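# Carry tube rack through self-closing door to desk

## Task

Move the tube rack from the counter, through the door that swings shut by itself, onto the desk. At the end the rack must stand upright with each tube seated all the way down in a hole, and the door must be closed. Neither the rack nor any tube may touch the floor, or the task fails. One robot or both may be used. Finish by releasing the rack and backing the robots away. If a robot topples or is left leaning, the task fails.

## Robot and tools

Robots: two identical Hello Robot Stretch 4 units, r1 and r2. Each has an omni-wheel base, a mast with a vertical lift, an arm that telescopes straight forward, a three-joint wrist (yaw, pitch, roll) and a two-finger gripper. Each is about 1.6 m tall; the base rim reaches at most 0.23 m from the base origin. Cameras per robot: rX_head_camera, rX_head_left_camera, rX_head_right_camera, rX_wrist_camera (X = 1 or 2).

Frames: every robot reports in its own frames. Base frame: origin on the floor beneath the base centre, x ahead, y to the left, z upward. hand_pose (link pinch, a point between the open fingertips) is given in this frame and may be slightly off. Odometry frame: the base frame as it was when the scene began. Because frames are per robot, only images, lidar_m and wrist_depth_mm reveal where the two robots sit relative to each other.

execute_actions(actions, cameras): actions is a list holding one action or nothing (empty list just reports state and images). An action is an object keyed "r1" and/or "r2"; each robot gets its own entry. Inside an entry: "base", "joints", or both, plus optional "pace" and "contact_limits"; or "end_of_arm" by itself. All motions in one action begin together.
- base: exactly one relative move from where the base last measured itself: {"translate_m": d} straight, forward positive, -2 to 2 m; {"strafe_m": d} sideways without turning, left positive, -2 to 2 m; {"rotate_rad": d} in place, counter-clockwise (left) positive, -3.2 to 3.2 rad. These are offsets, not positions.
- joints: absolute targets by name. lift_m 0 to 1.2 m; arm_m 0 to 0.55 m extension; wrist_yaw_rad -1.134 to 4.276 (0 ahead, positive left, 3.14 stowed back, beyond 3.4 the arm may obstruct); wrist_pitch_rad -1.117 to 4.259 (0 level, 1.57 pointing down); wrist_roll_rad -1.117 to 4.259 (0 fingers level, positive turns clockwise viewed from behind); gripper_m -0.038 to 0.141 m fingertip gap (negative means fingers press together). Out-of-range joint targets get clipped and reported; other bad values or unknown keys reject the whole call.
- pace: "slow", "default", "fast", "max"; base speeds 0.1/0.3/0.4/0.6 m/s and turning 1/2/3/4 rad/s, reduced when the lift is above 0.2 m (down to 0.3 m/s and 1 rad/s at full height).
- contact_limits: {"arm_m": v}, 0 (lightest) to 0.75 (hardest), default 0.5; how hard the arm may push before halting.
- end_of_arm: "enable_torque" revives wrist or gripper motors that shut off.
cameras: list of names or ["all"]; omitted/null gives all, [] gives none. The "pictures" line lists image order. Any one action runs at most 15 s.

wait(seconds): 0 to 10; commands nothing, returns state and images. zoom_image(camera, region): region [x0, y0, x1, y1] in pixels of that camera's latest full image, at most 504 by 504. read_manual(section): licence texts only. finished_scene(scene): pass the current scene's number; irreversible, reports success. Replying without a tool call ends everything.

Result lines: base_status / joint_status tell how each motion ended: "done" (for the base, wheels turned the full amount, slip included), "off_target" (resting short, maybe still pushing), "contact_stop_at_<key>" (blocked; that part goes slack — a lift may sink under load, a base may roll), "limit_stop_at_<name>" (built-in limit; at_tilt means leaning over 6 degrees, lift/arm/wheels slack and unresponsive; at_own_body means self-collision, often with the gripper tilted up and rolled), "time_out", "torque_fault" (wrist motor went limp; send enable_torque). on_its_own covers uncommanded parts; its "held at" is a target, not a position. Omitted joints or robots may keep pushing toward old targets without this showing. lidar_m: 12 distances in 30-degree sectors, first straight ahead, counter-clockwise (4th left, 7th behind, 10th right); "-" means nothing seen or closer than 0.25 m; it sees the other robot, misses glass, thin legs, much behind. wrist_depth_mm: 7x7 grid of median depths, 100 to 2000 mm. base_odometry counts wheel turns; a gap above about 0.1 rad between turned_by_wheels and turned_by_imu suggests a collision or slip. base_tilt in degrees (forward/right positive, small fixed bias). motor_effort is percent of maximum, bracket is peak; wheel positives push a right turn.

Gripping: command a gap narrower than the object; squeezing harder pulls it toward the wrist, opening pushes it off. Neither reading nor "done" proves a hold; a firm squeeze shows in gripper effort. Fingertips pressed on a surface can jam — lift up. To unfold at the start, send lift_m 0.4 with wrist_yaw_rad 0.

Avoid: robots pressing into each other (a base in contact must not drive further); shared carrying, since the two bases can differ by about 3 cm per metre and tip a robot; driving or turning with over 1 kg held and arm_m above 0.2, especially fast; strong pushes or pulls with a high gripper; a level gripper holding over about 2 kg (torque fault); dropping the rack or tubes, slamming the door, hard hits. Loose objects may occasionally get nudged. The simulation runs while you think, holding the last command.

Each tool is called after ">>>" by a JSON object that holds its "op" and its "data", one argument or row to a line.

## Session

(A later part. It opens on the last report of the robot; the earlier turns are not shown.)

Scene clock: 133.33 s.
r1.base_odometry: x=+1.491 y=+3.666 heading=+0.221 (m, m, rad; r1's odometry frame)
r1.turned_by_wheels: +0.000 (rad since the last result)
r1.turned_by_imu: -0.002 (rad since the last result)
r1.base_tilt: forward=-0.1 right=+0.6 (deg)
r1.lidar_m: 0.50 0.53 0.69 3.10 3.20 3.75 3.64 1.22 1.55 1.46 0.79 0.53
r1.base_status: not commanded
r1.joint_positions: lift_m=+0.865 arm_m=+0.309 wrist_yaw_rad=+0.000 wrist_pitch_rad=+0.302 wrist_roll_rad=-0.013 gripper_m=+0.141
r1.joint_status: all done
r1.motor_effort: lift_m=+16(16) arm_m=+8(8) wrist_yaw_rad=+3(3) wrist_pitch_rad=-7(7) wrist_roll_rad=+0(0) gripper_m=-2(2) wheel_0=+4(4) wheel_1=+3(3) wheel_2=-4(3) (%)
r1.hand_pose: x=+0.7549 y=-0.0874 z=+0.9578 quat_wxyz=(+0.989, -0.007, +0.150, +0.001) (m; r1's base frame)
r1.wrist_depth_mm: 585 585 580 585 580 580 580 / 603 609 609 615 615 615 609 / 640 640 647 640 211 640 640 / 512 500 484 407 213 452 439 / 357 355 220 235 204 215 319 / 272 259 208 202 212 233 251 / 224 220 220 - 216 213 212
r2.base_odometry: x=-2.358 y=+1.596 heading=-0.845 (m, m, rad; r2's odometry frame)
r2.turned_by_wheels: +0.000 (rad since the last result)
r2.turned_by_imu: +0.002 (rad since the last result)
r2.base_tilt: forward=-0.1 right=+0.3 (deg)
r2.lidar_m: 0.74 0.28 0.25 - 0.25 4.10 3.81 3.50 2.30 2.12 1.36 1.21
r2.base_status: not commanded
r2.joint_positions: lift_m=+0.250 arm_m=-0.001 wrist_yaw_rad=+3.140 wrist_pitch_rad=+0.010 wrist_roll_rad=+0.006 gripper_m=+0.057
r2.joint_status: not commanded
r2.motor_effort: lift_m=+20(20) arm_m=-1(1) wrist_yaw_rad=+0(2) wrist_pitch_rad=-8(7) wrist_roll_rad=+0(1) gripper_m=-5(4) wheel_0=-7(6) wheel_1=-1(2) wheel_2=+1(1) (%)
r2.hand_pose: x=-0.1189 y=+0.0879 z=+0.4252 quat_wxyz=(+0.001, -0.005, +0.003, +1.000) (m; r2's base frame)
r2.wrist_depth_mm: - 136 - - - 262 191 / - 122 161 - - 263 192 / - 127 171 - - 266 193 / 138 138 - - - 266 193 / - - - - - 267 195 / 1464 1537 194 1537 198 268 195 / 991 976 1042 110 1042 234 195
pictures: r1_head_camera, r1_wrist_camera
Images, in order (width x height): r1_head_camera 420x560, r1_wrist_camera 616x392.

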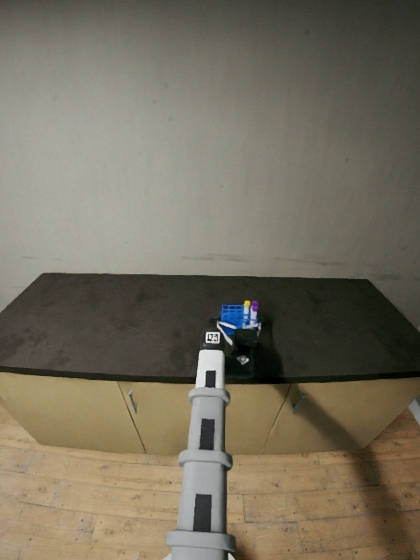

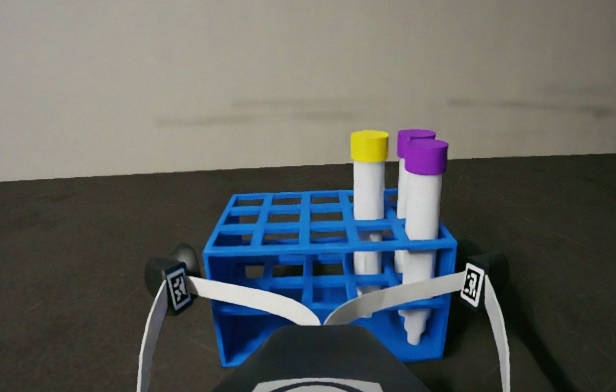

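>>> {"op": "execute_actions", "data": {
  "actions": [
    {"r1":{"joints":{"arm_m":0.325},"pace":"slow"}}
  ],
  "cameras": []
}}

>>> {"op": "execute_actions", "data": {
  "actions": [
    {"r1":{"joints":{"gripper_m":0.07},"pace":"slow"}}
  ],
  "cameras": ["r1_wrist_camera"]
}}

>>> {"op": "execute_actions", "data": {
  "actions": [
    {"r1":{"joints":{"gripper_m":0.05},"pace":"slow"}}
  ],
  "cameras": ["r1_wrist_camera","r1_head_camera"]
}}

Scene clock: 136.40 s.
r1.base_odometry: x=+1.491 y=+3.666 heading=+0.221 (m, m, rad; r1's odometry frame)
r1.turned_by_wheels: +0.000 (rad since the last result)
r1.turned_by_imu: -0.001 (rad since the last result)
r1.base_tilt: forward=-0.2 right=+0.6 (deg)
r1.lidar_m: 0.51 0.54 0.71 3.10 3.20 3.74 3.65 1.22 1.54 1.45 0.80 0.52
r1.base_status: not commanded
r1.joint_positions: lift_m=+0.865 arm_m=+0.324 wrist_yaw_rad=+0.000 wrist_pitch_rad=+0.302 wrist_roll_rad=-0.013 gripper_m=+0.141
r1.joint_status: all done
r1.motor_effort: lift_m=+16(16) arm_m=+8(3) wrist_yaw_rad=+3(3) wrist_pitch_rad=-8(7) wrist_roll_rad=+0(0) gripper_m=-1(2) wheel_0=+3(4) wheel_1=+3(3) wheel_2=-4(3) (%)
r1.hand_pose: x=+0.7699 y=-0.0874 z=+0.9578 quat_wxyz=(+0.989, -0.007, +0.150, +0.001) (m; r1's base frame)
r1.wrist_depth_mm: 569 569 574 574 569 569 569 / 591 597 597 603 591 585 597 / 627 615 627 627 212 627 627 / 508 500 480 407 213 449 442 / 357 351 219 234 206 215 320 / 272 258 207 202 211 233 252 / 224 220 221 - 217 212 211
r2.base_odometry: x=-2.358 y=+1.596 heading=-0.845 (m, m, rad; r2's odometry frame)
r2.turned_by_wheels: +0.000 (rad since the last result)
r2.turned_by_imu: +0.001 (rad since the last result)
r2.base_tilt: forward=-0.2 right=+0.4 (deg)
r2.lidar_m: 0.76 0.29 0.25 - 0.25 4.10 3.79 3.52 2.32 2.12 1.38 1.18
r2.base_status: not commanded
r2.joint_positions: lift_m=+0.250 arm_m=-0.001 wrist_yaw_rad=+3.140 wrist_pitch_rad=+0.010 wrist_roll_rad=+0.006 gripper_m=+0.057
r2.joint_status: not commanded
r2.motor_effort: lift_m=+20(20) arm_m=-1(1) wrist_yaw_rad=-1(0) wrist_pitch_rad=-7(7) wrist_roll_rad=-1(0) gripper_m=-3(7) wheel_0=-7(7) wheel_1=-1(1) wheel_2=+1(1) (%)
r2.hand_pose: x=-0.1189 y=+0.0879 z=+0.4252 quat_wxyz=(+0.001, -0.005, +0.003, +1.000) (m; r2's base frame)
r2.wrist_depth_mm: - 135 - - - 263 191 / - 122 161 - - 264 192 / - 127 171 - - 265 193 / 137 138 - - - 268 194 / - - - - - 267 194 / 1464 1537 194 1537 198 268 195 / 991 991 1060 110 1025 234 195
pictures: none
No camera images: the call's "cameras" was empty. Leave "cameras" out to get every camera's image.

Scene clock: 139.93 s.
r1.base_odometry: x=+1.491 y=+3.666 heading=+0.221 (m, m, rad; r1's odometry frame)
r1.turned_by_wheels: +0.000 (rad since the last result)
r1.turned_by_imu: -0.001 (rad since the last result)
r1.base_tilt: forward=-0.2 right=+0.7 (deg)
r1.lidar_m: 0.48 0.52 0.68 3.11 3.21 3.74 3.66 1.23 1.55 1.45 0.78 0.55
r1.base_status: not commanded
r1.joint_positions: lift_m=+0.865 arm_m=+0.324 wrist_yaw_rad=+0.000 wrist_pitch_rad=+0.303 wrist_roll_rad=-0.013 gripper_m=+0.071
r1.joint_status: all done
r1.motor_effort: lift_m=+16(16) arm_m=+8(8) wrist_yaw_rad=+3(3) wrist_pitch_rad=-10(11) wrist_roll_rad=+1(2) gripper_m=-28(29) wheel_0=+3(3) wheel_1=+3(3) wheel_2=-3(4) (%)
r1.hand_pose: x=+0.7699 y=-0.0874 z=+0.9576 quat_wxyz=(+0.989, -0.007, +0.151, +0.001) (m; r1's base frame)
r1.wrist_depth_mm: 564 564 569 574 569 574 569 / 597 603 591 603 597 603 597 / 634 615 627 634 193 621 621 / 508 492 484 407 200 442 439 / 353 351 201 235 186 307 319 / 271 246 197 211 190 184 248 / 223 219 216 - 203 209 -
r2.base_odometry: x=-2.358 y=+1.596 heading=-0.845 (m, m, rad; r2's odometry frame)
r2.turned_by_wheels: +0.000 (rad since the last result)
r2.turned_by_imu: +0.001 (rad since the last result)
r2.base_tilt: forward=-0.2 right=+0.3 (deg)
r2.lidar_m: 0.75 0.27 0.25 - 0.25 4.08 3.80 3.51 2.32 2.13 1.36 1.21
r2.base_status: not commanded
r2.joint_positions: lift_m=+0.250 arm_m=-0.001 wrist_yaw_rad=+3.140 wrist_pitch_rad=+0.010 wrist_roll_rad=+0.006 gripper_m=+0.057
r2.joint_status: not commanded
r2.motor_effort: lift_m=+20(20) arm_m=-1(1) wrist_yaw_rad=-1(2) wrist_pitch_rad=-7(8) wrist_roll_rad=+0(0) gripper_m=-2(5) wheel_0=-7(7) wheel_1=-2(2) wheel_2=+1(1) (%)
r2.hand_pose: x=-0.1189 y=+0.0879 z=+0.4252 quat_wxyz=(+0.001, -0.005, +0.003, +1.000) (m; r2's base frame)
r2.wrist_depth_mm: - 135 - - - 263 190 / - 122 162 - - 264 192 / - 127 171 - - 265 193 / 138 138 - - - 266 194 / - - - - - 267 194 / 1430 1537 195 1537 197 268 195 / 991 1008 1060 110 1025 234 195
pictures: r1_wrist_camera
Images, in order (width x height): r1_wrist_camera 616x392.

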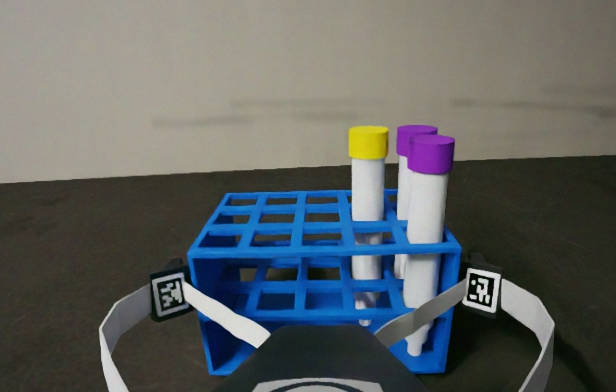

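Scene clock: 141.10 s.
r1.base_odometry: x=+1.491 y=+3.666 heading=+0.221 (m, m, rad; r1's odometry frame)
r1.turned_by_wheels: +0.000 (rad since the last result)
r1.turned_by_imu: +0.000 (rad since the last result)
r1.base_tilt: forward=-0.1 right=+0.7 (deg)
r1.lidar_m: 0.51 0.53 0.70 3.10 3.20 3.74 3.63 1.22 1.53 1.46 0.80 0.54
r1.base_status: not commanded
r1.joint_positions: lift_m=+0.865 arm_m=+0.324 wrist_yaw_rad=+0.000 wrist_pitch_rad=+0.303 wrist_roll_rad=-0.013 gripper_m=+0.051
r1.joint_status: all done
r1.motor_effort: lift_m=+16(16) arm_m=+8(8) wrist_yaw_rad=+2(3) wrist_pitch_rad=-8(12) wrist_roll_rad=+0(0) gripper_m=-32(28) wheel_0=+4(4) wheel_1=+3(3) wheel_2=-3(4) (%)
r1.hand_pose: x=+0.7699 y=-0.0874 z=+0.9575 quat_wxyz=(+0.989, -0.007, +0.151, +0.001) (m; r1's base frame)
r1.wrist_depth_mm: 564 569 569 574 569 574 569 / 597 597 597 597 597 597 597 / 621 627 621 621 186 621 621 / 508 496 484 404 194 439 436 / 355 351 200 230 186 306 317 / 272 179 198 208 187 177 151 / 219 218 209 - 197 208 -
r2.base_odometry: x=-2.358 y=+1.596 heading=-0.845 (m, m, rad; r2's odometry frame)
r2.turned_by_wheels: +0.000 (rad since the last result)
r2.turned_by_imu: +0.000 (rad since the last result)
r2.base_tilt: forward=-0.2 right=+0.3 (deg)
r2.lidar_m: 0.76 0.27 0.25 - 0.25 4.10 3.81 3.53 2.31 2.11 1.35 1.20
r2.base_status: not commanded
r2.joint_positions: lift_m=+0.250 arm_m=-0.001 wrist_yaw_rad=+3.140 wrist_pitch_rad=+0.010 wrist_roll_rad=+0.006 gripper_m=+0.057
r2.joint_status: not commanded
r2.motor_effort: lift_m=+20(20) arm_m=+0(1) wrist_yaw_rad=-3(1) wrist_pitch_rad=-7(7) wrist_roll_rad=+0(0) gripper_m=-4(5) wheel_0=-7(7) wheel_1=-1(2) wheel_2=+1(1) (%)
r2.hand_pose: x=-0.1189 y=+0.0879 z=+0.4252 quat_wxyz=(+0.001, -0.005, +0.003, +1.000) (m; r2's base frame)
r2.wrist_depth_mm: - 135 - - - 262 191 / - 122 162 - - 263 192 / - 127 171 - - 267 193 / 138 138 - - - 267 193 / - - - - - 268 194 / 1397 1576 195 1537 198 266 195 / 1008 1008 1042 110 1042 235 194
pictures: r1_head_camera, r1_wrist_camera
Images, in order (width x height): r1_head_camera 420x560, r1_wrist_camera 616x392.

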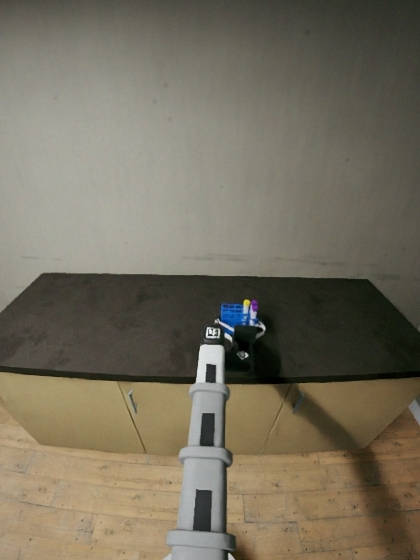

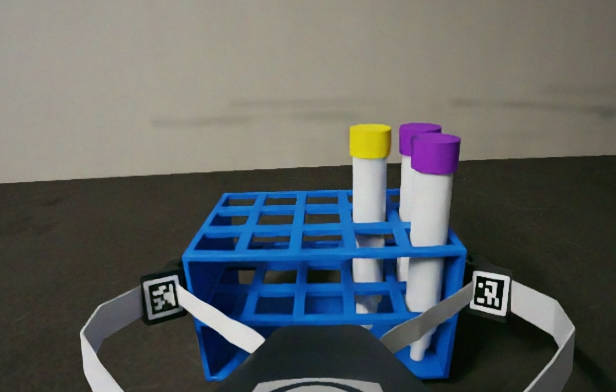

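Looks like scene 1's grip. Lift.

>>> {"op": "execute_actions", "data": {
  "actions": [
    {"r1":{"joints":{"lift_m":0.93},"pace":"slow"}}
  ],
  "cameras": ["r1_wrist_camera"]
}}

>>> {"op": "execute_actions", "data": {
  "actions": [
    {"r1":{"joints":{"arm_m":0.0},"pace":"slow"}}
  ],
  "cameras": ["r1_wrist_camera","r1_head_camera"]
}}

Scene clock: 143.67 s.
r1.base_odometry: x=+1.491 y=+3.666 heading=+0.221 (m, m, rad; r1's odometry frame)
r1.turned_by_wheels: +0.000 (rad since the last result)
r1.turned_by_imu: -0.001 (rad since the last result)
r1.base_tilt: forward=-0.2 right=+0.6 (deg)
r1.lidar_m: 0.51 0.53 0.68 3.09 3.20 3.76 3.65 1.22 1.54 1.46 0.80 0.55
r1.base_status: not commanded
r1.joint_positions: lift_m=+0.930 arm_m=+0.324 wrist_yaw_rad=+0.000 wrist_pitch_rad=+0.303 wrist_roll_rad=-0.013 gripper_m=+0.051
r1.joint_status: all done
r1.motor_effort: lift_m=+27(28) arm_m=+8(8) wrist_yaw_rad=+3(4) wrist_pitch_rad=-9(10) wrist_roll_rad=+0(0) gripper_m=-28(29) wheel_0=+3(3) wheel_1=+3(3) wheel_2=-4(3) (%)
r1.hand_pose: x=+0.7698 y=-0.0874 z=+1.0216 quat_wxyz=(+0.989, -0.007, +0.151, +0.001) (m; r1's base frame)
r1.wrist_depth_mm: 564 569 569 569 574 569 564 / 597 597 597 603 591 597 597 / 634 621 627 621 186 621 627 / 647 654 640 564 193 603 603 / 488 488 200 230 186 421 436 / 377 180 198 208 187 176 324 / 303 301 213 - 197 290 -
r2.base_odometry: x=-2.358 y=+1.596 heading=-0.845 (m, m, rad; r2's odometry frame)
r2.turned_by_wheels: +0.000 (rad since the last result)
r2.turned_by_imu: +0.001 (rad since the last result)
r2.base_tilt: forward=-0.2 right=+0.3 (deg)
r2.lidar_m: 0.77 0.28 0.25 - 0.25 4.08 3.79 3.54 2.32 2.13 1.37 1.22
r2.base_status: not commanded
r2.joint_positions: lift_m=+0.250 arm_m=-0.001 wrist_yaw_rad=+3.140 wrist_pitch_rad=+0.010 wrist_roll_rad=+0.006 gripper_m=+0.057
r2.joint_status: not commanded
r2.motor_effort: lift_m=+20(20) arm_m=-1(1) wrist_yaw_rad=-1(1) wrist_pitch_rad=-7(7) wrist_roll_rad=-1(0) gripper_m=-1(5) wheel_0=-7(7) wheel_1=-1(2) wheel_2=+1(1) (%)
r2.hand_pose: x=-0.1189 y=+0.0879 z=+0.4252 quat_wxyz=(+0.001, -0.005, +0.003, +1.000) (m; r2's base frame)
r2.wrist_depth_mm: - 135 - - - 264 191 / - 122 161 - - 265 192 / - 127 171 - - 266 191 / 138 138 - - - 266 193 / - - - - - 268 194 / 1397 1576 194 1499 198 268 195 / 991 991 1042 110 1042 233 195
pictures: r1_wrist_camera
Images, in order (width x height): r1_wrist_camera 616x392.

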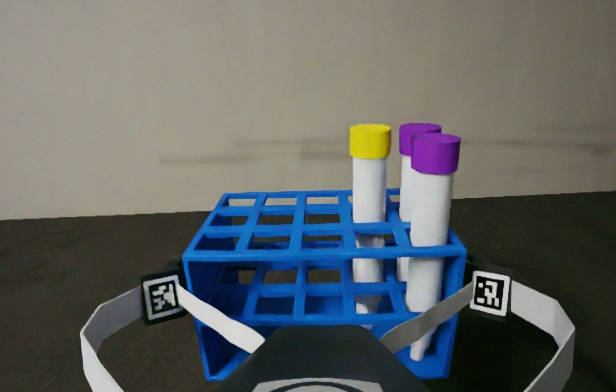

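Scene clock: 148.20 s.
r1.base_odometry: x=+1.491 y=+3.666 heading=+0.221 (m, m, rad; r1's odometry frame)
r1.turned_by_wheels: +0.000 (rad since the last result)
r1.turned_by_imu: -0.002 (rad since the last result)
r1.base_tilt: forward=-0.2 right=+0.7 (deg)
r1.lidar_m: 0.40 0.52 0.70 3.10 3.20 3.72 3.63 1.22 1.55 1.46 0.81 0.41
r1.base_status: not commanded
r1.joint_positions: lift_m=+0.930 arm_m=+0.002 wrist_yaw_rad=+0.000 wrist_pitch_rad=+0.303 wrist_roll_rad=-0.013 gripper_m=+0.051
r1.joint_status: all done
r1.motor_effort: lift_m=+27(27) arm_m=-8(8) wrist_yaw_rad=+2(4) wrist_pitch_rad=-11(10) wrist_roll_rad=+0(1) gripper_m=-31(31) wheel_0=+4(4) wheel_1=+3(3) wheel_2=-4(4) (%)
r1.hand_pose: x=+0.4481 y=-0.0874 z=+1.0216 quat_wxyz=(+0.989, -0.007, +0.151, +0.001) (m; r1's base frame)
r1.wrist_depth_mm: 842 854 854 866 866 878 866 / 917 904 904 904 904 917 878 / 946 946 931 931 186 946 931 / 715 699 668 559 193 621 609 / 492 488 200 229 186 430 449 / 377 180 198 208 187 176 362 / 377 362 213 - 197 402 -
r2.base_odometry: x=-2.358 y=+1.596 heading=-0.845 (m, m, rad; r2's odometry frame)
r2.turned_by_wheels: +0.000 (rad since the last result)
r2.turned_by_imu: +0.002 (rad since the last result)
r2.base_tilt: forward=-0.3 right=+0.4 (deg)
r2.lidar_m: 0.75 0.26 0.25 - 0.25 4.08 3.81 3.52 2.31 2.13 1.37 1.19
r2.base_status: not commanded
r2.joint_positions: lift_m=+0.250 arm_m=-0.001 wrist_yaw_rad=+3.140 wrist_pitch_rad=+0.010 wrist_roll_rad=+0.006 gripper_m=+0.057
r2.joint_status: not commanded
r2.motor_effort: lift_m=+20(20) arm_m=-1(1) wrist_yaw_rad=-1(2) wrist_pitch_rad=-7(7) wrist_roll_rad=-1(0) gripper_m=-2(3) wheel_0=-7(7) wheel_1=-1(1) wheel_2=+1(1) (%)
r2.hand_pose: x=-0.1189 y=+0.0879 z=+0.4252 quat_wxyz=(+0.001, -0.005, +0.003, +1.000) (m; r2's base frame)
r2.wrist_depth_mm: - 135 - - - 262 191 / - 122 162 - - 262 193 / - 127 171 - - 265 193 / 137 138 - - - 267 194 / - - - - - 268 194 / 1430 1537 195 1537 197 268 195 / 1008 991 1060 110 1025 233 195
pictures: r1_head_camera, r1_wrist_camera
Images, in order (width x height): r1_head_camera 420x560, r1_wrist_camera 616x392.

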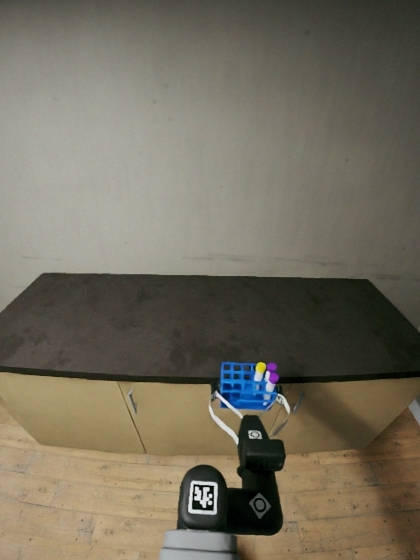

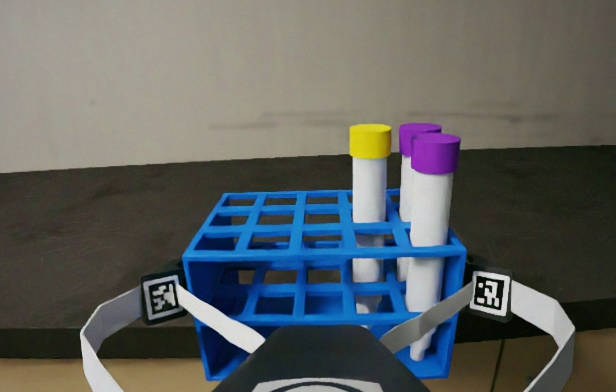

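>>> {"op": "execute_actions", "data": {
  "actions": [
    {"r1":{"base":{"translate_m":-0.5}}}
  ],
  "cameras": []
}}

>>> {"op": "execute_actions", "data": {
  "actions": [
    {"r1":{"base":{"strafe_m":0.29},"joints":{"lift_m":0.8}}}
  ],
  "cameras": []
}}

>>> {"op": "execute_actions", "data": {
  "actions": [
    {"r1":{"base":{"translate_m":-0.91}}}
  ],
  "cameras": []
}}

>>> {"op": "execute_actions", "data": {
  "actions": [
    {"r1":{"base":{"rotate_rad":0.4},"pace":"slow"}}
  ],
  "cameras": []
}}

>>> {"op": "execute_actions", "data": {
  "actions": [
    {"r1":{"base":{"translate_m":-1.4}}}
  ],
  "cameras": ["r1_wrist_camera","r1_head_right_camera"]
}}

Scene clock: 154.43 s.
r1.base_odometry: x=+1.003 y=+3.556 heading=+0.221 (m, m, rad; r1's odometry frame)
r1.turned_by_wheels: +0.000 (rad since the last result)
r1.turned_by_imu: -0.001 (rad since the last result)
r1.base_tilt: forward=-0.2 right=+0.6 (deg)
r1.lidar_m: 0.42 1.00 2.30 3.08 3.19 3.20 3.10 0.80 0.84 1.48 1.54 0.42
r1.base_status: done
r1.joint_positions: lift_m=+0.930 arm_m=+0.002 wrist_yaw_rad=+0.000 wrist_pitch_rad=+0.303 wrist_roll_rad=-0.013 gripper_m=+0.051
r1.joint_status: not commanded
r1.motor_effort: lift_m=+26(27) arm_m=-8(8) wrist_yaw_rad=+3(4) wrist_pitch_rad=-11(11) wrist_roll_rad=+1(1) gripper_m=-31(29) wheel_0=-1(5) wheel_1=-3(4) wheel_2=+0(6) (%)
r1.hand_pose: x=+0.4480 y=-0.0874 z=+1.0216 quat_wxyz=(+0.989, -0.007, +0.151, +0.001) (m; r1's base frame)
r1.wrist_depth_mm: 1308 1336 1336 1336 1336 1308 1308 / 1336 1366 1366 1397 1397 1366 1366 / 1281 1205 1118 1078 186 991 991 / 854 854 831 809 193 866 878 / 891 917 200 229 186 917 917 / 960 180 198 208 186 176 946 / 1008 1008 213 - 196 1042 1042
r2.base_odometry: x=-2.358 y=+1.596 heading=-0.845 (m, m, rad; r2's odometry frame)
r2.turned_by_wheels: +0.000 (rad since the last result)
r2.turned_by_imu: +0.002 (rad since the last result)
r2.base_tilt: forward=-0.3 right=+0.3 (deg)
r2.lidar_m: 0.77 0.27 0.25 - 0.25 0.96 3.80 3.53 2.31 2.12 1.36 1.20
r2.base_status: not commanded
r2.joint_positions: lift_m=+0.250 arm_m=-0.001 wrist_yaw_rad=+3.140 wrist_pitch_rad=+0.010 wrist_roll_rad=+0.006 gripper_m=+0.057
r2.joint_status: not commanded
r2.motor_effort: lift_m=+20(20) arm_m=-1(1) wrist_yaw_rad=-1(1) wrist_pitch_rad=-7(7) wrist_roll_rad=-1(1) gripper_m=-2(2) wheel_0=-7(7) wheel_1=-1(1) wheel_2=+1(1) (%)
r2.hand_pose: x=-0.1189 y=+0.0879 z=+0.4252 quat_wxyz=(+0.001, -0.005, +0.003, +1.000) (m; r2's base frame)
r2.wrist_depth_mm: - 135 - - - 263 191 / - 122 161 - - 264 192 / - 127 171 - - 265 193 / 137 138 - - - 265 193 / - - - - - 267 195 / 1464 1576 194 1499 197 267 195 / 1008 991 1078 110 1042 233 195
pictures: none
No camera images: the call's "cameras" was empty. Leave "cameras" out to get every camera's image.

Scene clock: 156.73 s.
r1.base_odometry: x=+0.940 y=+3.839 heading=+0.221 (m, m, rad; r1's odometry frame)
r1.turned_by_wheels: +0.000 (rad since the last result)
r1.turned_by_imu: -0.001 (rad since the last result)
r1.base_tilt: forward=-0.2 right=+0.6 (deg)
r1.lidar_m: 0.42 1.02 2.27 2.78 2.87 3.22 3.12 1.14 1.00 1.76 1.51 1.08
r1.base_status: done
r1.joint_positions: lift_m=+0.800 arm_m=+0.002 wrist_yaw_rad=+0.000 wrist_pitch_rad=+0.303 wrist_roll_rad=-0.013 gripper_m=+0.051
r1.joint_status: all done
r1.motor_effort: lift_m=+16(25) arm_m=-8(8) wrist_yaw_rad=+4(3) wrist_pitch_rad=-10(11) wrist_roll_rad=+0(1) gripper_m=-28(28) wheel_0=+0(9) wheel_1=+1(11) wheel_2=+1(4) (%)
r1.hand_pose: x=+0.4480 y=-0.0874 z=+0.8924 quat_wxyz=(+0.988, -0.007, +0.151, +0.001) (m; r1's base frame)
r1.wrist_depth_mm: 1281 1308 1308 1281 1281 1336 1336 / 1397 1336 1336 1308 1229 1138 1118 / 778 788 788 798 186 798 798 / 842 831 831 831 194 842 878 / 866 878 201 230 189 891 917 / 960 180 198 208 187 177 960 / 1308 976 213 - 197 1025 1042
r2.base_odometry: x=-2.358 y=+1.596 heading=-0.845 (m, m, rad; r2's odometry frame)
r2.turned_by_wheels: +0.000 (rad since the last result)
r2.turned_by_imu: +0.001 (rad since the last result)
r2.base_tilt: forward=-0.4 right=+0.4 (deg)
r2.lidar_m: 0.74 0.30 0.25 - 0.25 1.14 3.81 3.49 2.32 2.10 1.36 1.22
r2.base_status: not commanded
r2.joint_positions: lift_m=+0.250 arm_m=-0.001 wrist_yaw_rad=+3.140 wrist_pitch_rad=+0.010 wrist_roll_rad=+0.006 gripper_m=+0.057
r2.joint_status: not commanded
r2.motor_effort: lift_m=+20(20) arm_m=-1(1) wrist_yaw_rad=+0(0) wrist_pitch_rad=-8(8) wrist_roll_rad=-1(1) gripper_m=-4(0) wheel_0=-7(7) wheel_1=-1(1) wheel_2=+1(1) (%)
r2.hand_pose: x=-0.1189 y=+0.0879 z=+0.4252 quat_wxyz=(+0.001, -0.005, +0.003, +1.000) (m; r2's base frame)
r2.wrist_depth_mm: - 135 - - - 262 191 / - 122 162 - - 265 191 / - 127 170 - - 265 193 / 138 138 - - - 267 193 / - - - - - 267 195 / 1397 1537 195 1537 197 270 195 / 1008 991 1060 110 1060 233 195
pictures: none
No camera images: the call's "cameras" was empty. Leave "cameras" out to get every camera's image.

Scene clock: 161.27 s.
r1.base_odometry: x=+0.052 y=+3.639 heading=+0.221 (m, m, rad; r1's odometry frame)
r1.turned_by_wheels: +0.000 (rad since the last result)
r1.turned_by_imu: +0.001 (rad since the last result)
r1.base_tilt: forward=-0.1 right=+0.6 (deg)
r1.lidar_m: 0.41 1.95 2.91 2.77 2.85 2.27 2.16 2.23 2.03 0.74 0.82 2.04
r1.base_status: done
r1.joint_positions: lift_m=+0.800 arm_m=+0.002 wrist_yaw_rad=+0.000 wrist_pitch_rad=+0.303 wrist_roll_rad=-0.013 gripper_m=+0.051
r1.joint_status: not commanded
r1.motor_effort: lift_m=+17(17) arm_m=-8(8) wrist_yaw_rad=+3(2) wrist_pitch_rad=-12(10) wrist_roll_rad=+0(0) gripper_m=-30(30) wheel_0=-2(6) wheel_1=-2(6) wheel_2=+0(12) (%)
r1.hand_pose: x=+0.4480 y=-0.0874 z=+0.8924 quat_wxyz=(+0.988, -0.007, +0.151, +0.001) (m; r1's base frame)
r1.wrist_depth_mm: - - - - - - - / - - 1661 1661 1661 1661 - / - - 1661 1708 186 1756 - / - - 1808 1756 193 1863 - / - - 200 229 188 1921 1863 / 1618 179 198 208 187 176 1464 / 1308 1308 213 - 196 1281 1229
r2.base_odometry: x=-2.358 y=+1.596 heading=-0.845 (m, m, rad; r2's odometry frame)
r2.turned_by_wheels: +0.000 (rad since the last result)
r2.turned_by_imu: +0.002 (rad since the last result)
r2.base_tilt: forward=-0.3 right=+0.2 (deg)
r2.lidar_m: 0.75 0.27 0.25 - 0.25 0.87 0.76 0.82 2.31 2.11 1.37 1.22
r2.base_status: not commanded
r2.joint_positions: lift_m=+0.250 arm_m=-0.001 wrist_yaw_rad=+3.140 wrist_pitch_rad=+0.010 wrist_roll_rad=+0.006 gripper_m=+0.057
r2.joint_status: not commanded
r2.motor_effort: lift_m=+20(20) arm_m=-1(1) wrist_yaw_rad=+1(2) wrist_pitch_rad=-8(7) wrist_roll_rad=+0(1) gripper_m=-5(4) wheel_0=-7(7) wheel_1=-1(1) wheel_2=+1(1) (%)
r2.hand_pose: x=-0.1189 y=+0.0879 z=+0.4252 quat_wxyz=(+0.001, -0.005, +0.003, +1.000) (m; r2's base frame)
r2.wrist_depth_mm: - 135 - - - 265 191 / - 122 161 - - 264 191 / - 127 171 - - 266 193 / 138 138 931 - - 266 195 / - - - - - 268 194 / 1430 1576 195 991 198 268 195 / 1008 960 904 110 1042 235 194
pictures: none
No camera images: the call's "cameras" was empty. Leave "cameras" out to get every camera's image.

Scene clock: 162.80 s.
r1.base_odometry: x=+0.052 y=+3.639 heading=+0.620 (m, m, rad; r1's odometry frame)
r1.turned_by_wheels: +0.399 (rad since the last result)
r1.turned_by_imu: +0.395 (rad since the last result)
r1.base_tilt: forward=-0.1 right=+0.6 (deg)
r1.lidar_m: 0.39 3.04 2.77 2.79 2.38 2.12 2.16 2.04 0.76 0.82 2.14 1.88
r1.base_status: done
r1.joint_positions: lift_m=+0.800 arm_m=+0.002 wrist_yaw_rad=+0.000 wrist_pitch_rad=+0.303 wrist_roll_rad=-0.013 gripper_m=+0.051
r1.joint_status: not commanded
r1.motor_effort: lift_m=+17(17) arm_m=-8(8) wrist_yaw_rad=+4(4) wrist_pitch_rad=-12(11) wrist_roll_rad=-1(1) gripper_m=-28(29) wheel_0=-2(5) wheel_1=-3(7) wheel_2=-3(9) (%)
r1.hand_pose: x=+0.4480 y=-0.0874 z=+0.8924 quat_wxyz=(+0.988, -0.007, +0.151, +0.001) (m; r1's base frame)
r1.wrist_depth_mm: - - - - - 1921 1808 / - - - - 1618 1499 1397 / - - - - 187 1499 1430 / - - - 1808 195 1618 1464 / - - 200 229 189 1537 1576 / 1661 179 198 207 187 176 1464 / 1336 1336 213 - 197 1281 1281
r2.base_odometry: x=-2.358 y=+1.596 heading=-0.845 (m, m, rad; r2's odometry frame)
r2.turned_by_wheels: +0.000 (rad since the last result)
r2.turned_by_imu: +0.001 (rad since the last result)
r2.base_tilt: forward=-0.2 right=+0.2 (deg)
r2.lidar_m: 0.77 0.28 0.25 - 0.25 1.02 0.76 0.82 2.35 2.11 1.35 1.20
r2.base_status: not commanded
r2.joint_positions: lift_m=+0.250 arm_m=-0.001 wrist_yaw_rad=+3.140 wrist_pitch_rad=+0.010 wrist_roll_rad=+0.006 gripper_m=+0.057
r2.joint_status: not commanded
r2.motor_effort: lift_m=+20(20) arm_m=-1(1) wrist_yaw_rad=-1(0) wrist_pitch_rad=-7(7) wrist_roll_rad=-1(1) gripper_m=-4(3) wheel_0=-7(7) wheel_1=-1(1) wheel_2=+1(1) (%)
r2.hand_pose: x=-0.1189 y=+0.0879 z=+0.4252 quat_wxyz=(+0.001, -0.005, +0.003, +1.000) (m; r2's base frame)
r2.wrist_depth_mm: - 136 946 - - 263 191 / - 123 161 - - 263 192 / - 127 170 - - 266 193 / 137 138 917 - - 267 194 / - - - - - 266 195 / 1397 1576 195 976 196 270 195 / 991 991 904 110 1025 234 195
pictures: none
No camera images: the call's "cameras" was empty. Leave "cameras" out to get every camera's image.

Scene clock: 168.97 s.
r1.base_odometry: x=-1.087 y=+2.826 heading=+0.620 (m, m, rad; r1's odometry frame)
r1.turned_by_wheels: +0.000 (rad since the last result)
r1.turned_by_imu: +0.001 (rad since the last result)
r1.base_tilt: forward=-0.1 right=+0.6 (deg)
r1.lidar_m: 0.41 3.58 3.28 1.47 0.89 0.81 0.83 1.09 1.30 1.31 1.18 1.13
r1.base_status: done
r1.joint_positions: lift_m=+0.800 arm_m=+0.002 wrist_yaw_rad=+0.000 wrist_pitch_rad=+0.303 wrist_roll_rad=-0.013 gripper_m=+0.051
r1.joint_status: not commanded
r1.motor_effort: lift_m=+17(17) arm_m=-8(8) wrist_yaw_rad=+3(4) wrist_pitch_rad=-11(12) wrist_roll_rad=+0(0) gripper_m=-30(30) wheel_0=-2(6) wheel_1=-1(8) wheel_2=+0(13) (%)
r1.hand_pose: x=+0.4480 y=-0.0874 z=+0.8924 quat_wxyz=(+0.988, -0.007, +0.151, +0.001) (m; r1's base frame)
r1.wrist_depth_mm: - - - - - - - / - - - - - - - / - - - - 187 - - / - - - - 194 - - / - - 200 229 187 1808 1160 / 1661 180 198 208 187 176 1160 / 1308 1308 214 - 196 1255 1042
r2.base_odometry: x=-2.358 y=+1.596 heading=-0.845 (m, m, rad; r2's odometry frame)
r2.turned_by_wheels: +0.000 (rad since the last result)
r2.turned_by_imu: +0.002 (rad since the last result)
r2.base_tilt: forward=-0.2 right=+0.4 (deg)
r2.lidar_m: 0.76 0.28 0.25 - 0.25 4.07 3.80 3.50 0.91 1.14 1.38 1.19
r2.base_status: not commanded
r2.joint_positions: lift_m=+0.250 arm_m=-0.001 wrist_yaw_rad=+3.140 wrist_pitch_rad=+0.010 wrist_roll_rad=+0.006 gripper_m=+0.057
r2.joint_status: not commanded
r2.motor_effort: lift_m=+20(20) arm_m=-1(1) wrist_yaw_rad=-3(0) wrist_pitch_rad=-8(7) wrist_roll_rad=-1(1) gripper_m=-4(2) wheel_0=-7(7) wheel_1=-1(2) wheel_2=+1(1) (%)
r2.hand_pose: x=-0.1189 y=+0.0879 z=+0.4252 quat_wxyz=(+0.001, -0.005, +0.003, +1.000) (m; r2's base frame)
r2.wrist_depth_mm: - 135 - - - 263 191 / - 122 162 - - 262 193 / - 127 170 - - 265 193 / 137 138 - - - 266 193 / - - - - - 268 194 / 1430 1576 195 1537 197 268 195 / 991 991 1042 110 1060 233 196
pictures: r1_head_right_camera, r1_wrist_camera
Images, in order (width x height): r1_head_right_camera 420x672, r1_wrist_camera 616x392.

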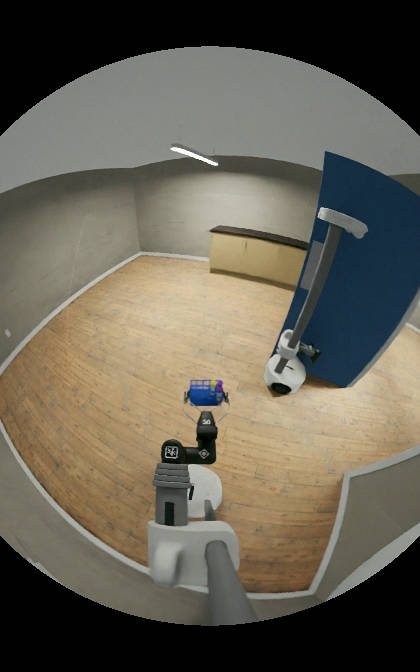

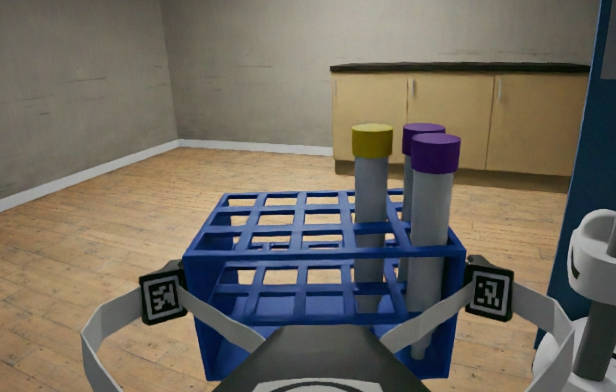

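>>> {"op": "execute_actions", "data": {
  "actions": [
    {"r1":{"base":{"translate_m":0.06}}}
  ],
  "cameras": []
}}

>>> {"op": "execute_actions", "data": {
  "actions": [
    {"r1":{"base":{"rotate_rad":1.8},"pace":"slow"}}
  ],
  "cameras": []
}}

>>> {"op": "execute_actions", "data": {
  "actions": [
    {"r1":{"base":{"translate_m":-1.25}}}
  ],
  "cameras": ["r1_head_left_camera","r1_head_right_camera"]
}}

Scene clock: 171.90 s.
r1.base_odometry: x=-1.039 y=+2.860 heading=+0.621 (m, m, rad; r1's odometry frame)
r1.turned_by_wheels: +0.000 (rad since the last result)
r1.turned_by_imu: -0.001 (rad since the last result)
r1.base_tilt: forward=-0.2 right=+0.6 (deg)
r1.lidar_m: 0.42 3.59 3.25 1.57 0.98 0.86 0.91 1.16 1.32 1.32 1.11 1.09
r1.base_status: done
r1.joint_positions: lift_m=+0.800 arm_m=+0.002 wrist_yaw_rad=+0.000 wrist_pitch_rad=+0.303 wrist_roll_rad=-0.013 gripper_m=+0.051
r1.joint_status: not commanded
r1.motor_effort: lift_m=+17(17) arm_m=-8(8) wrist_yaw_rad=+4(1) wrist_pitch_rad=-13(12) wrist_roll_rad=-1(0) gripper_m=-32(30) wheel_0=+2(6) wheel_1=+1(6) wheel_2=+1(10) (%)
r1.hand_pose: x=+0.4480 y=-0.0874 z=+0.8924 quat_wxyz=(+0.988, -0.007, +0.151, +0.001) (m; r1's base frame)
r1.wrist_depth_mm: - - - - - - - / - - - - - - - / - - - - 186 - - / - - - - 193 - - / - - 201 229 187 1863 1863 / 1618 180 198 208 187 176 1098 / 1336 1336 213 - 196 1229 1255
r2.base_odometry: x=-2.358 y=+1.596 heading=-0.845 (m, m, rad; r2's odometry frame)
r2.turned_by_wheels: +0.000 (rad since the last result)
r2.turned_by_imu: +0.001 (rad since the last result)
r2.base_tilt: forward=-0.2 right=+0.3 (deg)
r2.lidar_m: 0.73 0.29 0.25 - 0.25 4.08 3.81 3.54 0.91 1.11 1.35 1.22
r2.base_status: not commanded
r2.joint_positions: lift_m=+0.250 arm_m=-0.001 wrist_yaw_rad=+3.140 wrist_pitch_rad=+0.010 wrist_roll_rad=+0.006 gripper_m=+0.057
r2.joint_status: not commanded
r2.motor_effort: lift_m=+20(20) arm_m=-1(1) wrist_yaw_rad=-1(1) wrist_pitch_rad=-7(7) wrist_roll_rad=-1(0) gripper_m=-3(4) wheel_0=-7(7) wheel_1=-1(1) wheel_2=+1(1) (%)
r2.hand_pose: x=-0.1189 y=+0.0879 z=+0.4252 quat_wxyz=(+0.001, -0.005, +0.003, +1.000) (m; r2's base frame)
r2.wrist_depth_mm: - 135 - - - 262 191 / - 122 162 - - 262 192 / - 127 171 - - 265 193 / 137 138 - - - 266 193 / - - - - - 268 193 / 1397 1499 195 1499 198 268 195 / 1008 976 1078 110 1042 234 195
pictures: none
No camera images: the call's "cameras" was empty. Leave "cameras" out to get every camera's image.

Scene clock: 175.00 s.
r1.base_odometry: x=-1.039 y=+2.860 heading=+2.420 (m, m, rad; r1's odometry frame)
r1.turned_by_wheels: +1.800 (rad since the last result)
r1.turned_by_imu: +1.782 (rad since the last result)
r1.base_tilt: forward=-0.1 right=+0.6 (deg)
r1.lidar_m: 0.41 0.88 0.85 0.92 1.33 1.31 1.75 1.09 3.17 4.07 3.34 3.25
r1.base_status: done
r1.joint_positions: lift_m=+0.800 arm_m=+0.002 wrist_yaw_rad=+0.000 wrist_pitch_rad=+0.303 wrist_roll_rad=-0.013 gripper_m=+0.051
r1.joint_status: not commanded
r1.motor_effort: lift_m=+17(17) arm_m=-8(8) wrist_yaw_rad=+4(3) wrist_pitch_rad=-12(9) wrist_roll_rad=+0(1) gripper_m=-32(28) wheel_0=-2(5) wheel_1=-3(8) wheel_2=-2(11) (%)
r1.hand_pose: x=+0.4480 y=-0.0874 z=+0.8924 quat_wxyz=(+0.988, -0.007, +0.151, +0.001) (m; r1's base frame)
r1.wrist_depth_mm: 723 866 1078 1397 1983 - - / 750 878 1098 1430 - - - / 768 931 1118 1499 186 - - / 768 946 1098 1366 195 - - / 809 931 201 230 187 1863 1921 / 809 180 198 208 187 175 1464 / 831 1008 213 - 196 1255 1281
r2.base_odometry: x=-2.358 y=+1.596 heading=-0.845 (m, m, rad; r2's odometry frame)
r2.turned_by_wheels: +0.000 (rad since the last result)
r2.turned_by_imu: +0.001 (rad since the last result)
r2.base_tilt: forward=-0.3 right=+0.3 (deg)
r2.lidar_m: 0.75 0.27 0.25 - 0.25 4.09 3.80 3.53 1.11 1.09 1.36 1.20
r2.base_status: not commanded
r2.joint_positions: lift_m=+0.250 arm_m=-0.001 wrist_yaw_rad=+3.140 wrist_pitch_rad=+0.010 wrist_roll_rad=+0.006 gripper_m=+0.057
r2.joint_status: not commanded
r2.motor_effort: lift_m=+20(20) arm_m=-1(1) wrist_yaw_rad=-2(1) wrist_pitch_rad=-7(8) wrist_roll_rad=-1(1) gripper_m=-5(3) wheel_0=-7(7) wheel_1=-1(1) wheel_2=+1(1) (%)
r2.hand_pose: x=-0.1189 y=+0.0879 z=+0.4252 quat_wxyz=(+0.001, -0.005, +0.003, +1.000) (m; r2's base frame)
r2.wrist_depth_mm: - 135 - - - 263 191 / - 122 161 - - 264 192 / - 127 170 - - 265 193 / 137 138 - - - 265 194 / - - - - - 268 194 / 1430 1576 194 1537 198 268 195 / 1008 1025 1060 110 1042 233 195
pictures: none
No camera images: the call's "cameras" was empty. Leave "cameras" out to get every camera's image.

Scene clock: 180.63 s.
r1.base_odometry: x=-0.100 y=+2.034 heading=+2.420 (m, m, rad; r1's odometry frame)
r1.turned_by_wheels: +0.000 (rad since the last result)
r1.turned_by_imu: +0.001 (rad since the last result)
r1.base_tilt: forward=-0.1 right=+0.6 (deg)
r1.lidar_m: 0.38 1.64 0.91 0.44 0.56 4.42 - 0.62 0.63 0.51 0.54 4.27
r1.base_status: done
r1.joint_positions: lift_m=+0.800 arm_m=+0.002 wrist_yaw_rad=+0.000 wrist_pitch_rad=+0.303 wrist_roll_rad=-0.013 gripper_m=+0.051
r1.joint_status: not commanded
r1.motor_effort: lift_m=+17(17) arm_m=-8(8) wrist_yaw_rad=+3(3) wrist_pitch_rad=-10(13) wrist_roll_rad=+0(0) gripper_m=-31(29) wheel_0=+0(6) wheel_1=-2(6) wheel_2=+1(11) (%)
r1.hand_pose: x=+0.4480 y=-0.0874 z=+0.8924 quat_wxyz=(+0.988, -0.007, +0.151, +0.001) (m; r1's base frame)
r1.wrist_depth_mm: 1308 1499 1921 - - - - / 1336 1576 1921 - - - - / 1336 1618 - - 186 - - / 1397 1708 - - 194 - - / 1430 1661 200 230 187 1863 1983 / 1464 179 199 208 187 176 1430 / 1366 1308 213 - 196 1281 1255
r2.base_odometry: x=-2.358 y=+1.596 heading=-0.845 (m, m, rad; r2's odometry frame)
r2.turned_by_wheels: +0.000 (rad since the last result)
r2.turned_by_imu: +0.002 (rad since the last result)
r2.base_tilt: forward=-0.2 right=+0.4 (deg)
r2.lidar_m: 0.73 0.27 0.25 - 0.25 4.07 3.81 3.52 2.33 0.64 0.57 0.54
r2.base_status: not commanded
r2.joint_positions: lift_m=+0.250 arm_m=-0.001 wrist_yaw_rad=+3.140 wrist_pitch_rad=+0.010 wrist_roll_rad=+0.006 gripper_m=+0.057
r2.joint_status: not commanded
r2.motor_effort: lift_m=+20(20) arm_m=-1(1) wrist_yaw_rad=-2(0) wrist_pitch_rad=-7(8) wrist_roll_rad=+0(1) gripper_m=-4(2) wheel_0=-7(7) wheel_1=-2(2) wheel_2=+1(1) (%)
r2.hand_pose: x=-0.1189 y=+0.0879 z=+0.4252 quat_wxyz=(+0.001, -0.005, +0.003, +1.000) (m; r2's base frame)
r2.wrist_depth_mm: - 135 - - - 262 191 / - 122 162 - - 264 192 / - 127 171 - - 266 193 / 138 138 - - - 267 193 / - - - - - 268 194 / 1397 1576 195 1537 197 270 195 / 991 991 1078 110 1042 234 195
pictures: r1_head_left_camera, r1_head_right_camera
Images, in order (width x height): r1_head_left_camera 420x672, r1_head_right_camera 420x672.

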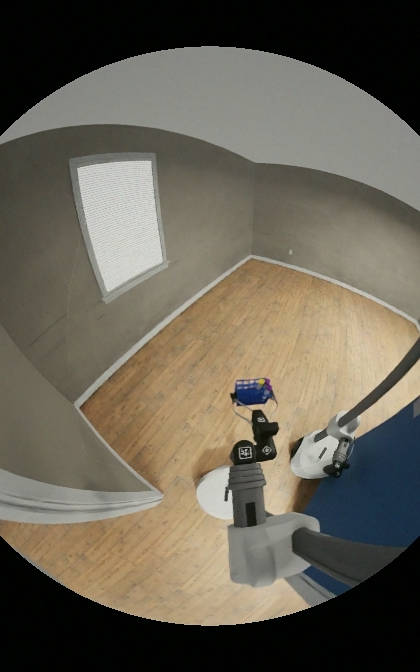

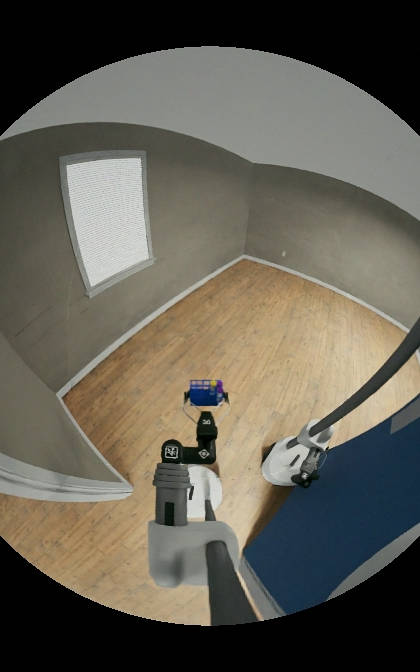

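>>> {"op": "execute_actions", "data": {
  "actions": [
    {"r1":{"base":{"translate_m":-0.065},"pace":"slow"}}
  ],
  "cameras": []
}}

>>> {"op": "execute_actions", "data": {
  "actions": [
    {"r1":{"base":{"rotate_rad":-0.45},"pace":"slow"}}
  ],
  "cameras": ["r1_head_camera","r1_head_right_camera"]
}}

Scene clock: 184.20 s.
r1.base_odometry: x=-0.052 y=+1.992 heading=+2.420 (m, m, rad; r1's odometry frame)
r1.turned_by_wheels: +0.000 (rad since the last result)
r1.turned_by_imu: -0.001 (rad since the last result)
r1.base_tilt: forward=-0.1 right=+0.6 (deg)
r1.lidar_m: 0.41 1.67 0.74 0.45 2.55 4.35 - 0.57 0.59 0.54 0.55 4.33
r1.base_status: done
r1.joint_positions: lift_m=+0.800 arm_m=+0.002 wrist_yaw_rad=+0.000 wrist_pitch_rad=+0.303 wrist_roll_rad=-0.013 gripper_m=+0.051
r1.joint_status: not commanded
r1.motor_effort: lift_m=+17(17) arm_m=-8(8) wrist_yaw_rad=+2(4) wrist_pitch_rad=-11(11) wrist_roll_rad=-1(1) gripper_m=-29(32) wheel_0=-3(5) wheel_1=-2(6) wheel_2=+4(7) (%)
r1.hand_pose: x=+0.4480 y=-0.0874 z=+0.8924 quat_wxyz=(+0.988, -0.007, +0.151, +0.001) (m; r1's base frame)
r1.wrist_depth_mm: 1336 1576 1983 - - - - / 1366 1618 - - - - - / 1397 1576 - - 186 - - / 1464 1661 - - 194 - - / 1499 1708 201 229 185 1863 1983 / 1499 180 198 207 186 176 1397 / 1336 1308 213 - 195 1281 1255
r2.base_odometry: x=-2.358 y=+1.596 heading=-0.845 (m, m, rad; r2's odometry frame)
r2.turned_by_wheels: +0.000 (rad since the last result)
r2.turned_by_imu: +0.001 (rad since the last result)
r2.base_tilt: forward=-0.1 right=+0.4 (deg)
r2.lidar_m: 0.77 0.27 0.25 - 0.25 4.09 3.82 3.52 2.31 2.12 0.56 0.55
r2.base_status: not commanded
r2.joint_positions: lift_m=+0.250 arm_m=-0.001 wrist_yaw_rad=+3.140 wrist_pitch_rad=+0.010 wrist_roll_rad=+0.006 gripper_m=+0.057
r2.joint_status: not commanded
r2.motor_effort: lift_m=+20(20) arm_m=-1(1) wrist_yaw_rad=+0(0) wrist_pitch_rad=-8(7) wrist_roll_rad=-1(1) gripper_m=-3(6) wheel_0=-6(7) wheel_1=-1(2) wheel_2=+1(1) (%)
r2.hand_pose: x=-0.1189 y=+0.0879 z=+0.4252 quat_wxyz=(+0.001, -0.005, +0.003, +1.000) (m; r2's base frame)
r2.wrist_depth_mm: - 135 - - - 262 191 / - 122 161 - - 265 192 / - 127 171 - - 266 193 / 138 138 - - - 266 194 / - - - - - 267 195 / 1430 1576 195 1537 197 268 195 / 991 991 1060 110 1042 233 195
pictures: none
No camera images: the call's "cameras" was empty. Leave "cameras" out to get every camera's image.

Scene clock: 185.83 s.
r1.base_odometry: x=-0.052 y=+1.992 heading=+1.970 (m, m, rad; r1's odometry frame)
r1.turned_by_wheels: -0.449 (rad since the last result)
r1.turned_by_imu: -0.446 (rad since the last result)
r1.base_tilt: forward=-0.2 right=+0.7 (deg)
r1.lidar_m: 0.39 2.05 1.65 0.60 0.46 2.82 - 3.02 0.59 0.56 0.55 0.55
r1.base_status: done
r1.joint_positions: lift_m=+0.800 arm_m=+0.002 wrist_yaw_rad=+0.000 wrist_pitch_rad=+0.303 wrist_roll_rad=-0.013 gripper_m=+0.051
r1.joint_status: not commanded
r1.motor_effort: lift_m=+17(17) arm_m=-8(8) wrist_yaw_rad=+3(4) wrist_pitch_rad=-12(10) wrist_roll_rad=+0(0) gripper_m=-29(30) wheel_0=+2(6) wheel_1=+4(6) wheel_2=+3(6) (%)
r1.hand_pose: x=+0.4480 y=-0.0874 z=+0.8924 quat_wxyz=(+0.988, -0.007, +0.151, +0.001) (m; r1's base frame)
r1.wrist_depth_mm: 1921 - - - - - - / - - - - - - - / - - - - 186 - - / - - - - 195 - - / 1921 - 200 229 186 1863 1921 / 1618 180 198 208 187 176 1464 / 1336 1336 213 - 196 1255 1281
r2.base_odometry: x=-2.358 y=+1.596 heading=-0.845 (m, m, rad; r2's odometry frame)
r2.turned_by_wheels: +0.000 (rad since the last result)
r2.turned_by_imu: +0.001 (rad since the last result)
r2.base_tilt: forward=-0.2 right=+0.4 (deg)
r2.lidar_m: 0.74 0.27 0.25 - 0.25 4.10 3.80 3.51 2.31 2.11 0.39 0.50
r2.base_status: not commanded
r2.joint_positions: lift_m=+0.250 arm_m=-0.001 wrist_yaw_rad=+3.140 wrist_pitch_rad=+0.010 wrist_roll_rad=+0.006 gripper_m=+0.057
r2.joint_status: not commanded
r2.motor_effort: lift_m=+20(20) arm_m=-1(1) wrist_yaw_rad=+1(2) wrist_pitch_rad=-7(7) wrist_roll_rad=-1(0) gripper_m=+0(2) wheel_0=-7(7) wheel_1=-1(1) wheel_2=+1(1) (%)
r2.hand_pose: x=-0.1189 y=+0.0879 z=+0.4252 quat_wxyz=(+0.001, -0.005, +0.003, +1.000) (m; r2's base frame)
r2.wrist_depth_mm: - 135 - - - 263 191 / - 122 161 - - 264 192 / - 127 171 - - 266 193 / 138 137 - - - 266 193 / - - - - - 268 195 / 1397 1537 195 1537 197 268 195 / 991 991 1078 110 1042 234 195
pictures: r1_head_camera, r1_head_right_camera
Images, in order (width x height): r1_head_camera 420x560, r1_head_right_camera 420x672.

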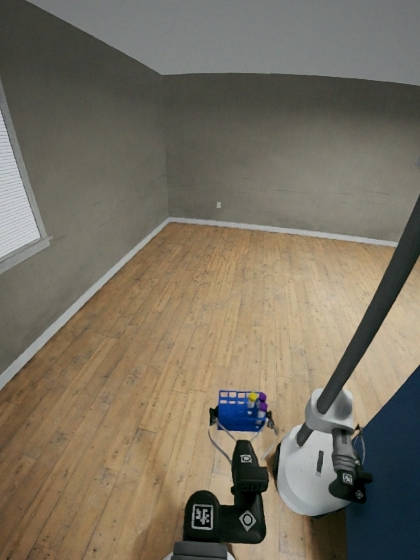

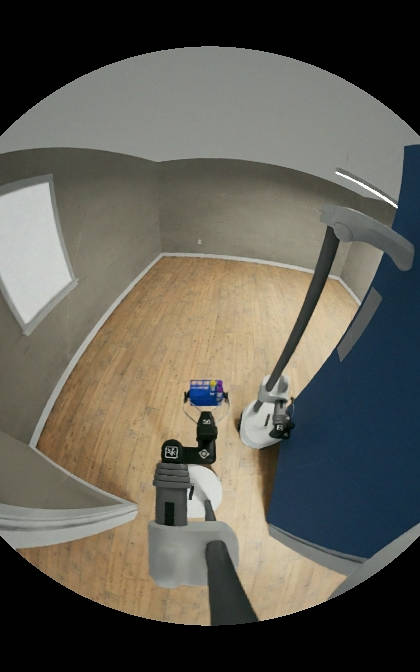

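>>> {"op": "execute_actions", "data": {
  "actions": [
    {"r1":{"joints":{"wrist_yaw_rad":0.4},"pace":"slow"}}
  ],
  "cameras": []
}}

>>> {"op": "execute_actions", "data": {
  "actions": [
    {"r1":{"base":{"rotate_rad":-0.25},"pace":"slow"}}
  ],
  "cameras": ["r1_head_camera","r1_head_right_camera","r1_head_left_camera"]
}}

Scene clock: 189.00 s.
r1.base_odometry: x=-0.052 y=+1.992 heading=+1.970 (m, m, rad; r1's odometry frame)
r1.turned_by_wheels: +0.000 (rad since the last result)
r1.turned_by_imu: -0.001 (rad since the last result)
r1.base_tilt: forward=-0.1 right=+0.6 (deg)
r1.lidar_m: 0.41 2.05 1.66 0.58 0.44 2.81 - 3.01 0.57 0.57 0.54 0.54
r1.base_status: not commanded
r1.joint_positions: lift_m=+0.800 arm_m=+0.002 wrist_yaw_rad=+0.399 wrist_pitch_rad=+0.303 wrist_roll_rad=-0.013 gripper_m=+0.051
r1.joint_status: all done
r1.motor_effort: lift_m=+17(17) arm_m=-8(8) wrist_yaw_rad=+4(8) wrist_pitch_rad=-11(10) wrist_roll_rad=+0(0) gripper_m=-29(29) wheel_0=+2(2) wheel_1=+4(4) wheel_2=+4(4) (%)
r1.hand_pose: x=+0.4603 y=+0.0265 z=+0.8924 quat_wxyz=(+0.969, -0.036, +0.147, +0.197) (m; r1's base frame)
r1.wrist_depth_mm: 1397 1708 - - - - - / 1430 1756 - - - - - / 1464 1808 - - 186 - - / 1537 1808 - - 193 - - / 1576 1863 200 231 185 1808 1863 / 1576 180 197 208 186 176 1464 / 1308 1336 213 - 196 1255 1255
r2.base_odometry: x=-2.358 y=+1.596 heading=-0.845 (m, m, rad; r2's odometry frame)
r2.turned_by_wheels: +0.000 (rad since the last result)
r2.turned_by_imu: +0.001 (rad since the last result)
r2.base_tilt: forward=-0.3 right=+0.4 (deg)
r2.lidar_m: 0.74 0.28 0.25 - 0.25 4.07 3.82 3.53 2.31 2.12 0.48 0.53
r2.base_status: not commanded
r2.joint_positions: lift_m=+0.250 arm_m=-0.001 wrist_yaw_rad=+3.140 wrist_pitch_rad=+0.010 wrist_roll_rad=+0.006 gripper_m=+0.057
r2.joint_status: not commanded
r2.motor_effort: lift_m=+20(20) arm_m=-1(1) wrist_yaw_rad=+0(0) wrist_pitch_rad=-7(7) wrist_roll_rad=+0(1) gripper_m=-2(4) wheel_0=-7(7) wheel_1=-2(2) wheel_2=+1(1) (%)
r2.hand_pose: x=-0.1189 y=+0.0879 z=+0.4252 quat_wxyz=(+0.001, -0.005, +0.003, +1.000) (m; r2's base frame)
r2.wrist_depth_mm: - 135 - - - 263 191 / - 122 161 - - 265 193 / - 127 170 - - 265 193 / 137 137 - - - 267 193 / - - - - - 268 194 / 1397 1537 195 1537 198 268 195 / 991 976 1060 110 1042 233 195
pictures: none
No camera images: the call's "cameras" was empty. Leave "cameras" out to get every camera's image.

Scene clock: 190.27 s.
r1.base_odometry: x=-0.052 y=+1.992 heading=+1.721 (m, m, rad; r1's odometry frame)
r1.turned_by_wheels: -0.249 (rad since the last result)
r1.turned_by_imu: -0.248 (rad since the last result)
r1.base_tilt: forward=-0.2 right=+0.7 (deg)
r1.lidar_m: 0.42 2.62 1.74 1.54 0.44 0.49 - 4.48 0.60 0.57 0.61 0.55
r1.base_status: done
r1.joint_positions: lift_m=+0.800 arm_m=+0.002 wrist_yaw_rad=+0.400 wrist_pitch_rad=+0.303 wrist_roll_rad=-0.013 gripper_m=+0.051
r1.joint_status: not commanded
r1.motor_effort: lift_m=+17(17) arm_m=-8(8) wrist_yaw_rad=+4(4) wrist_pitch_rad=-11(10) wrist_roll_rad=+0(0) gripper_m=-31(32) wheel_0=+2(6) wheel_1=+3(7) wheel_2=+1(5) (%)
r1.hand_pose: x=+0.4603 y=+0.0266 z=+0.8924 quat_wxyz=(+0.969, -0.037, +0.147, +0.197) (m; r1's base frame)
r1.wrist_depth_mm: 1661 - - - - - - / 1808 - - - - - - / 1756 - - - 187 - - / 1808 - - - 194 - - / 1863 - 200 231 184 1808 1983 / 1576 180 198 208 187 176 1430 / 1336 1336 213 - 196 1281 1255
r2.base_odometry: x=-2.358 y=+1.596 heading=-0.845 (m, m, rad; r2's odometry frame)
r2.turned_by_wheels: +0.000 (rad since the last result)
r2.turned_by_imu: +0.000 (rad since the last result)
r2.base_tilt: forward=-0.2 right=+0.4 (deg)
r2.lidar_m: 0.75 0.28 0.25 - 0.25 4.09 3.79 3.55 2.32 2.12 0.36 0.48
r2.base_status: not commanded
r2.joint_positions: lift_m=+0.250 arm_m=-0.001 wrist_yaw_rad=+3.140 wrist_pitch_rad=+0.010 wrist_roll_rad=+0.006 gripper_m=+0.057
r2.joint_status: not commanded
r2.motor_effort: lift_m=+20(20) arm_m=-1(1) wrist_yaw_rad=+1(1) wrist_pitch_rad=-7(7) wrist_roll_rad=+0(0) gripper_m=-3(0) wheel_0=-7(7) wheel_1=-2(1) wheel_2=+1(1) (%)
r2.hand_pose: x=-0.1189 y=+0.0879 z=+0.4252 quat_wxyz=(+0.001, -0.005, +0.003, +1.000) (m; r2's base frame)
r2.wrist_depth_mm: - 135 - - - 263 191 / - 122 161 - - 265 191 / - 127 171 - - 266 193 / 138 137 - - - 267 194 / - - - - - 268 194 / 1430 1576 195 1499 197 268 195 / 976 1008 1078 110 1025 234 195
pictures: r1_head_camera, r1_head_left_camera, r1_head_right_camera
Images, in order (width x height): r1_head_camera 420x560, r1_head_left_camera 420x672, r1_head_right_camera 420x672.

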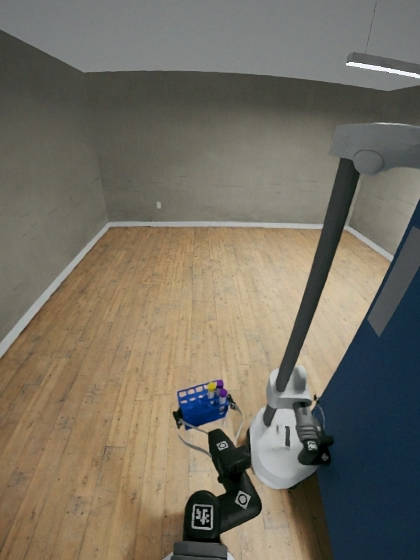

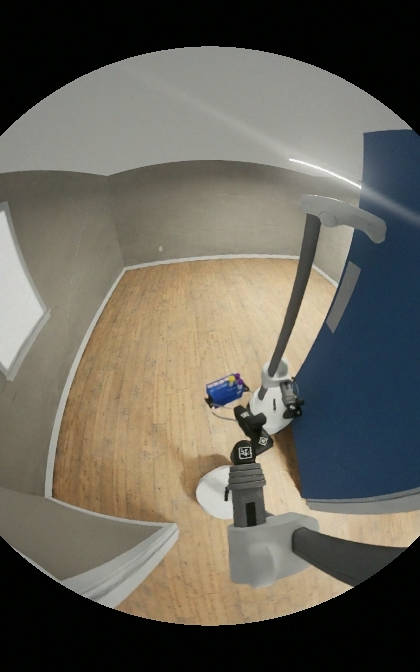

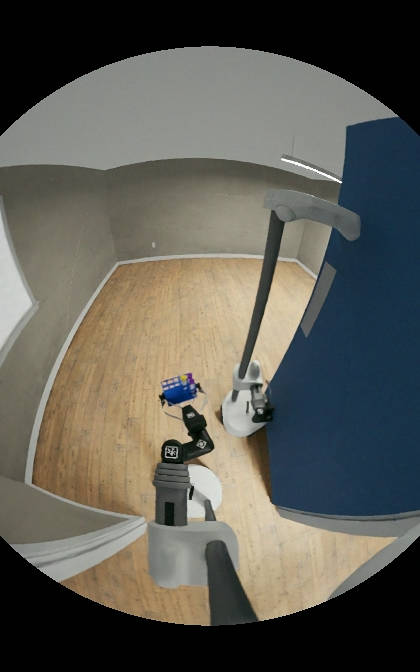

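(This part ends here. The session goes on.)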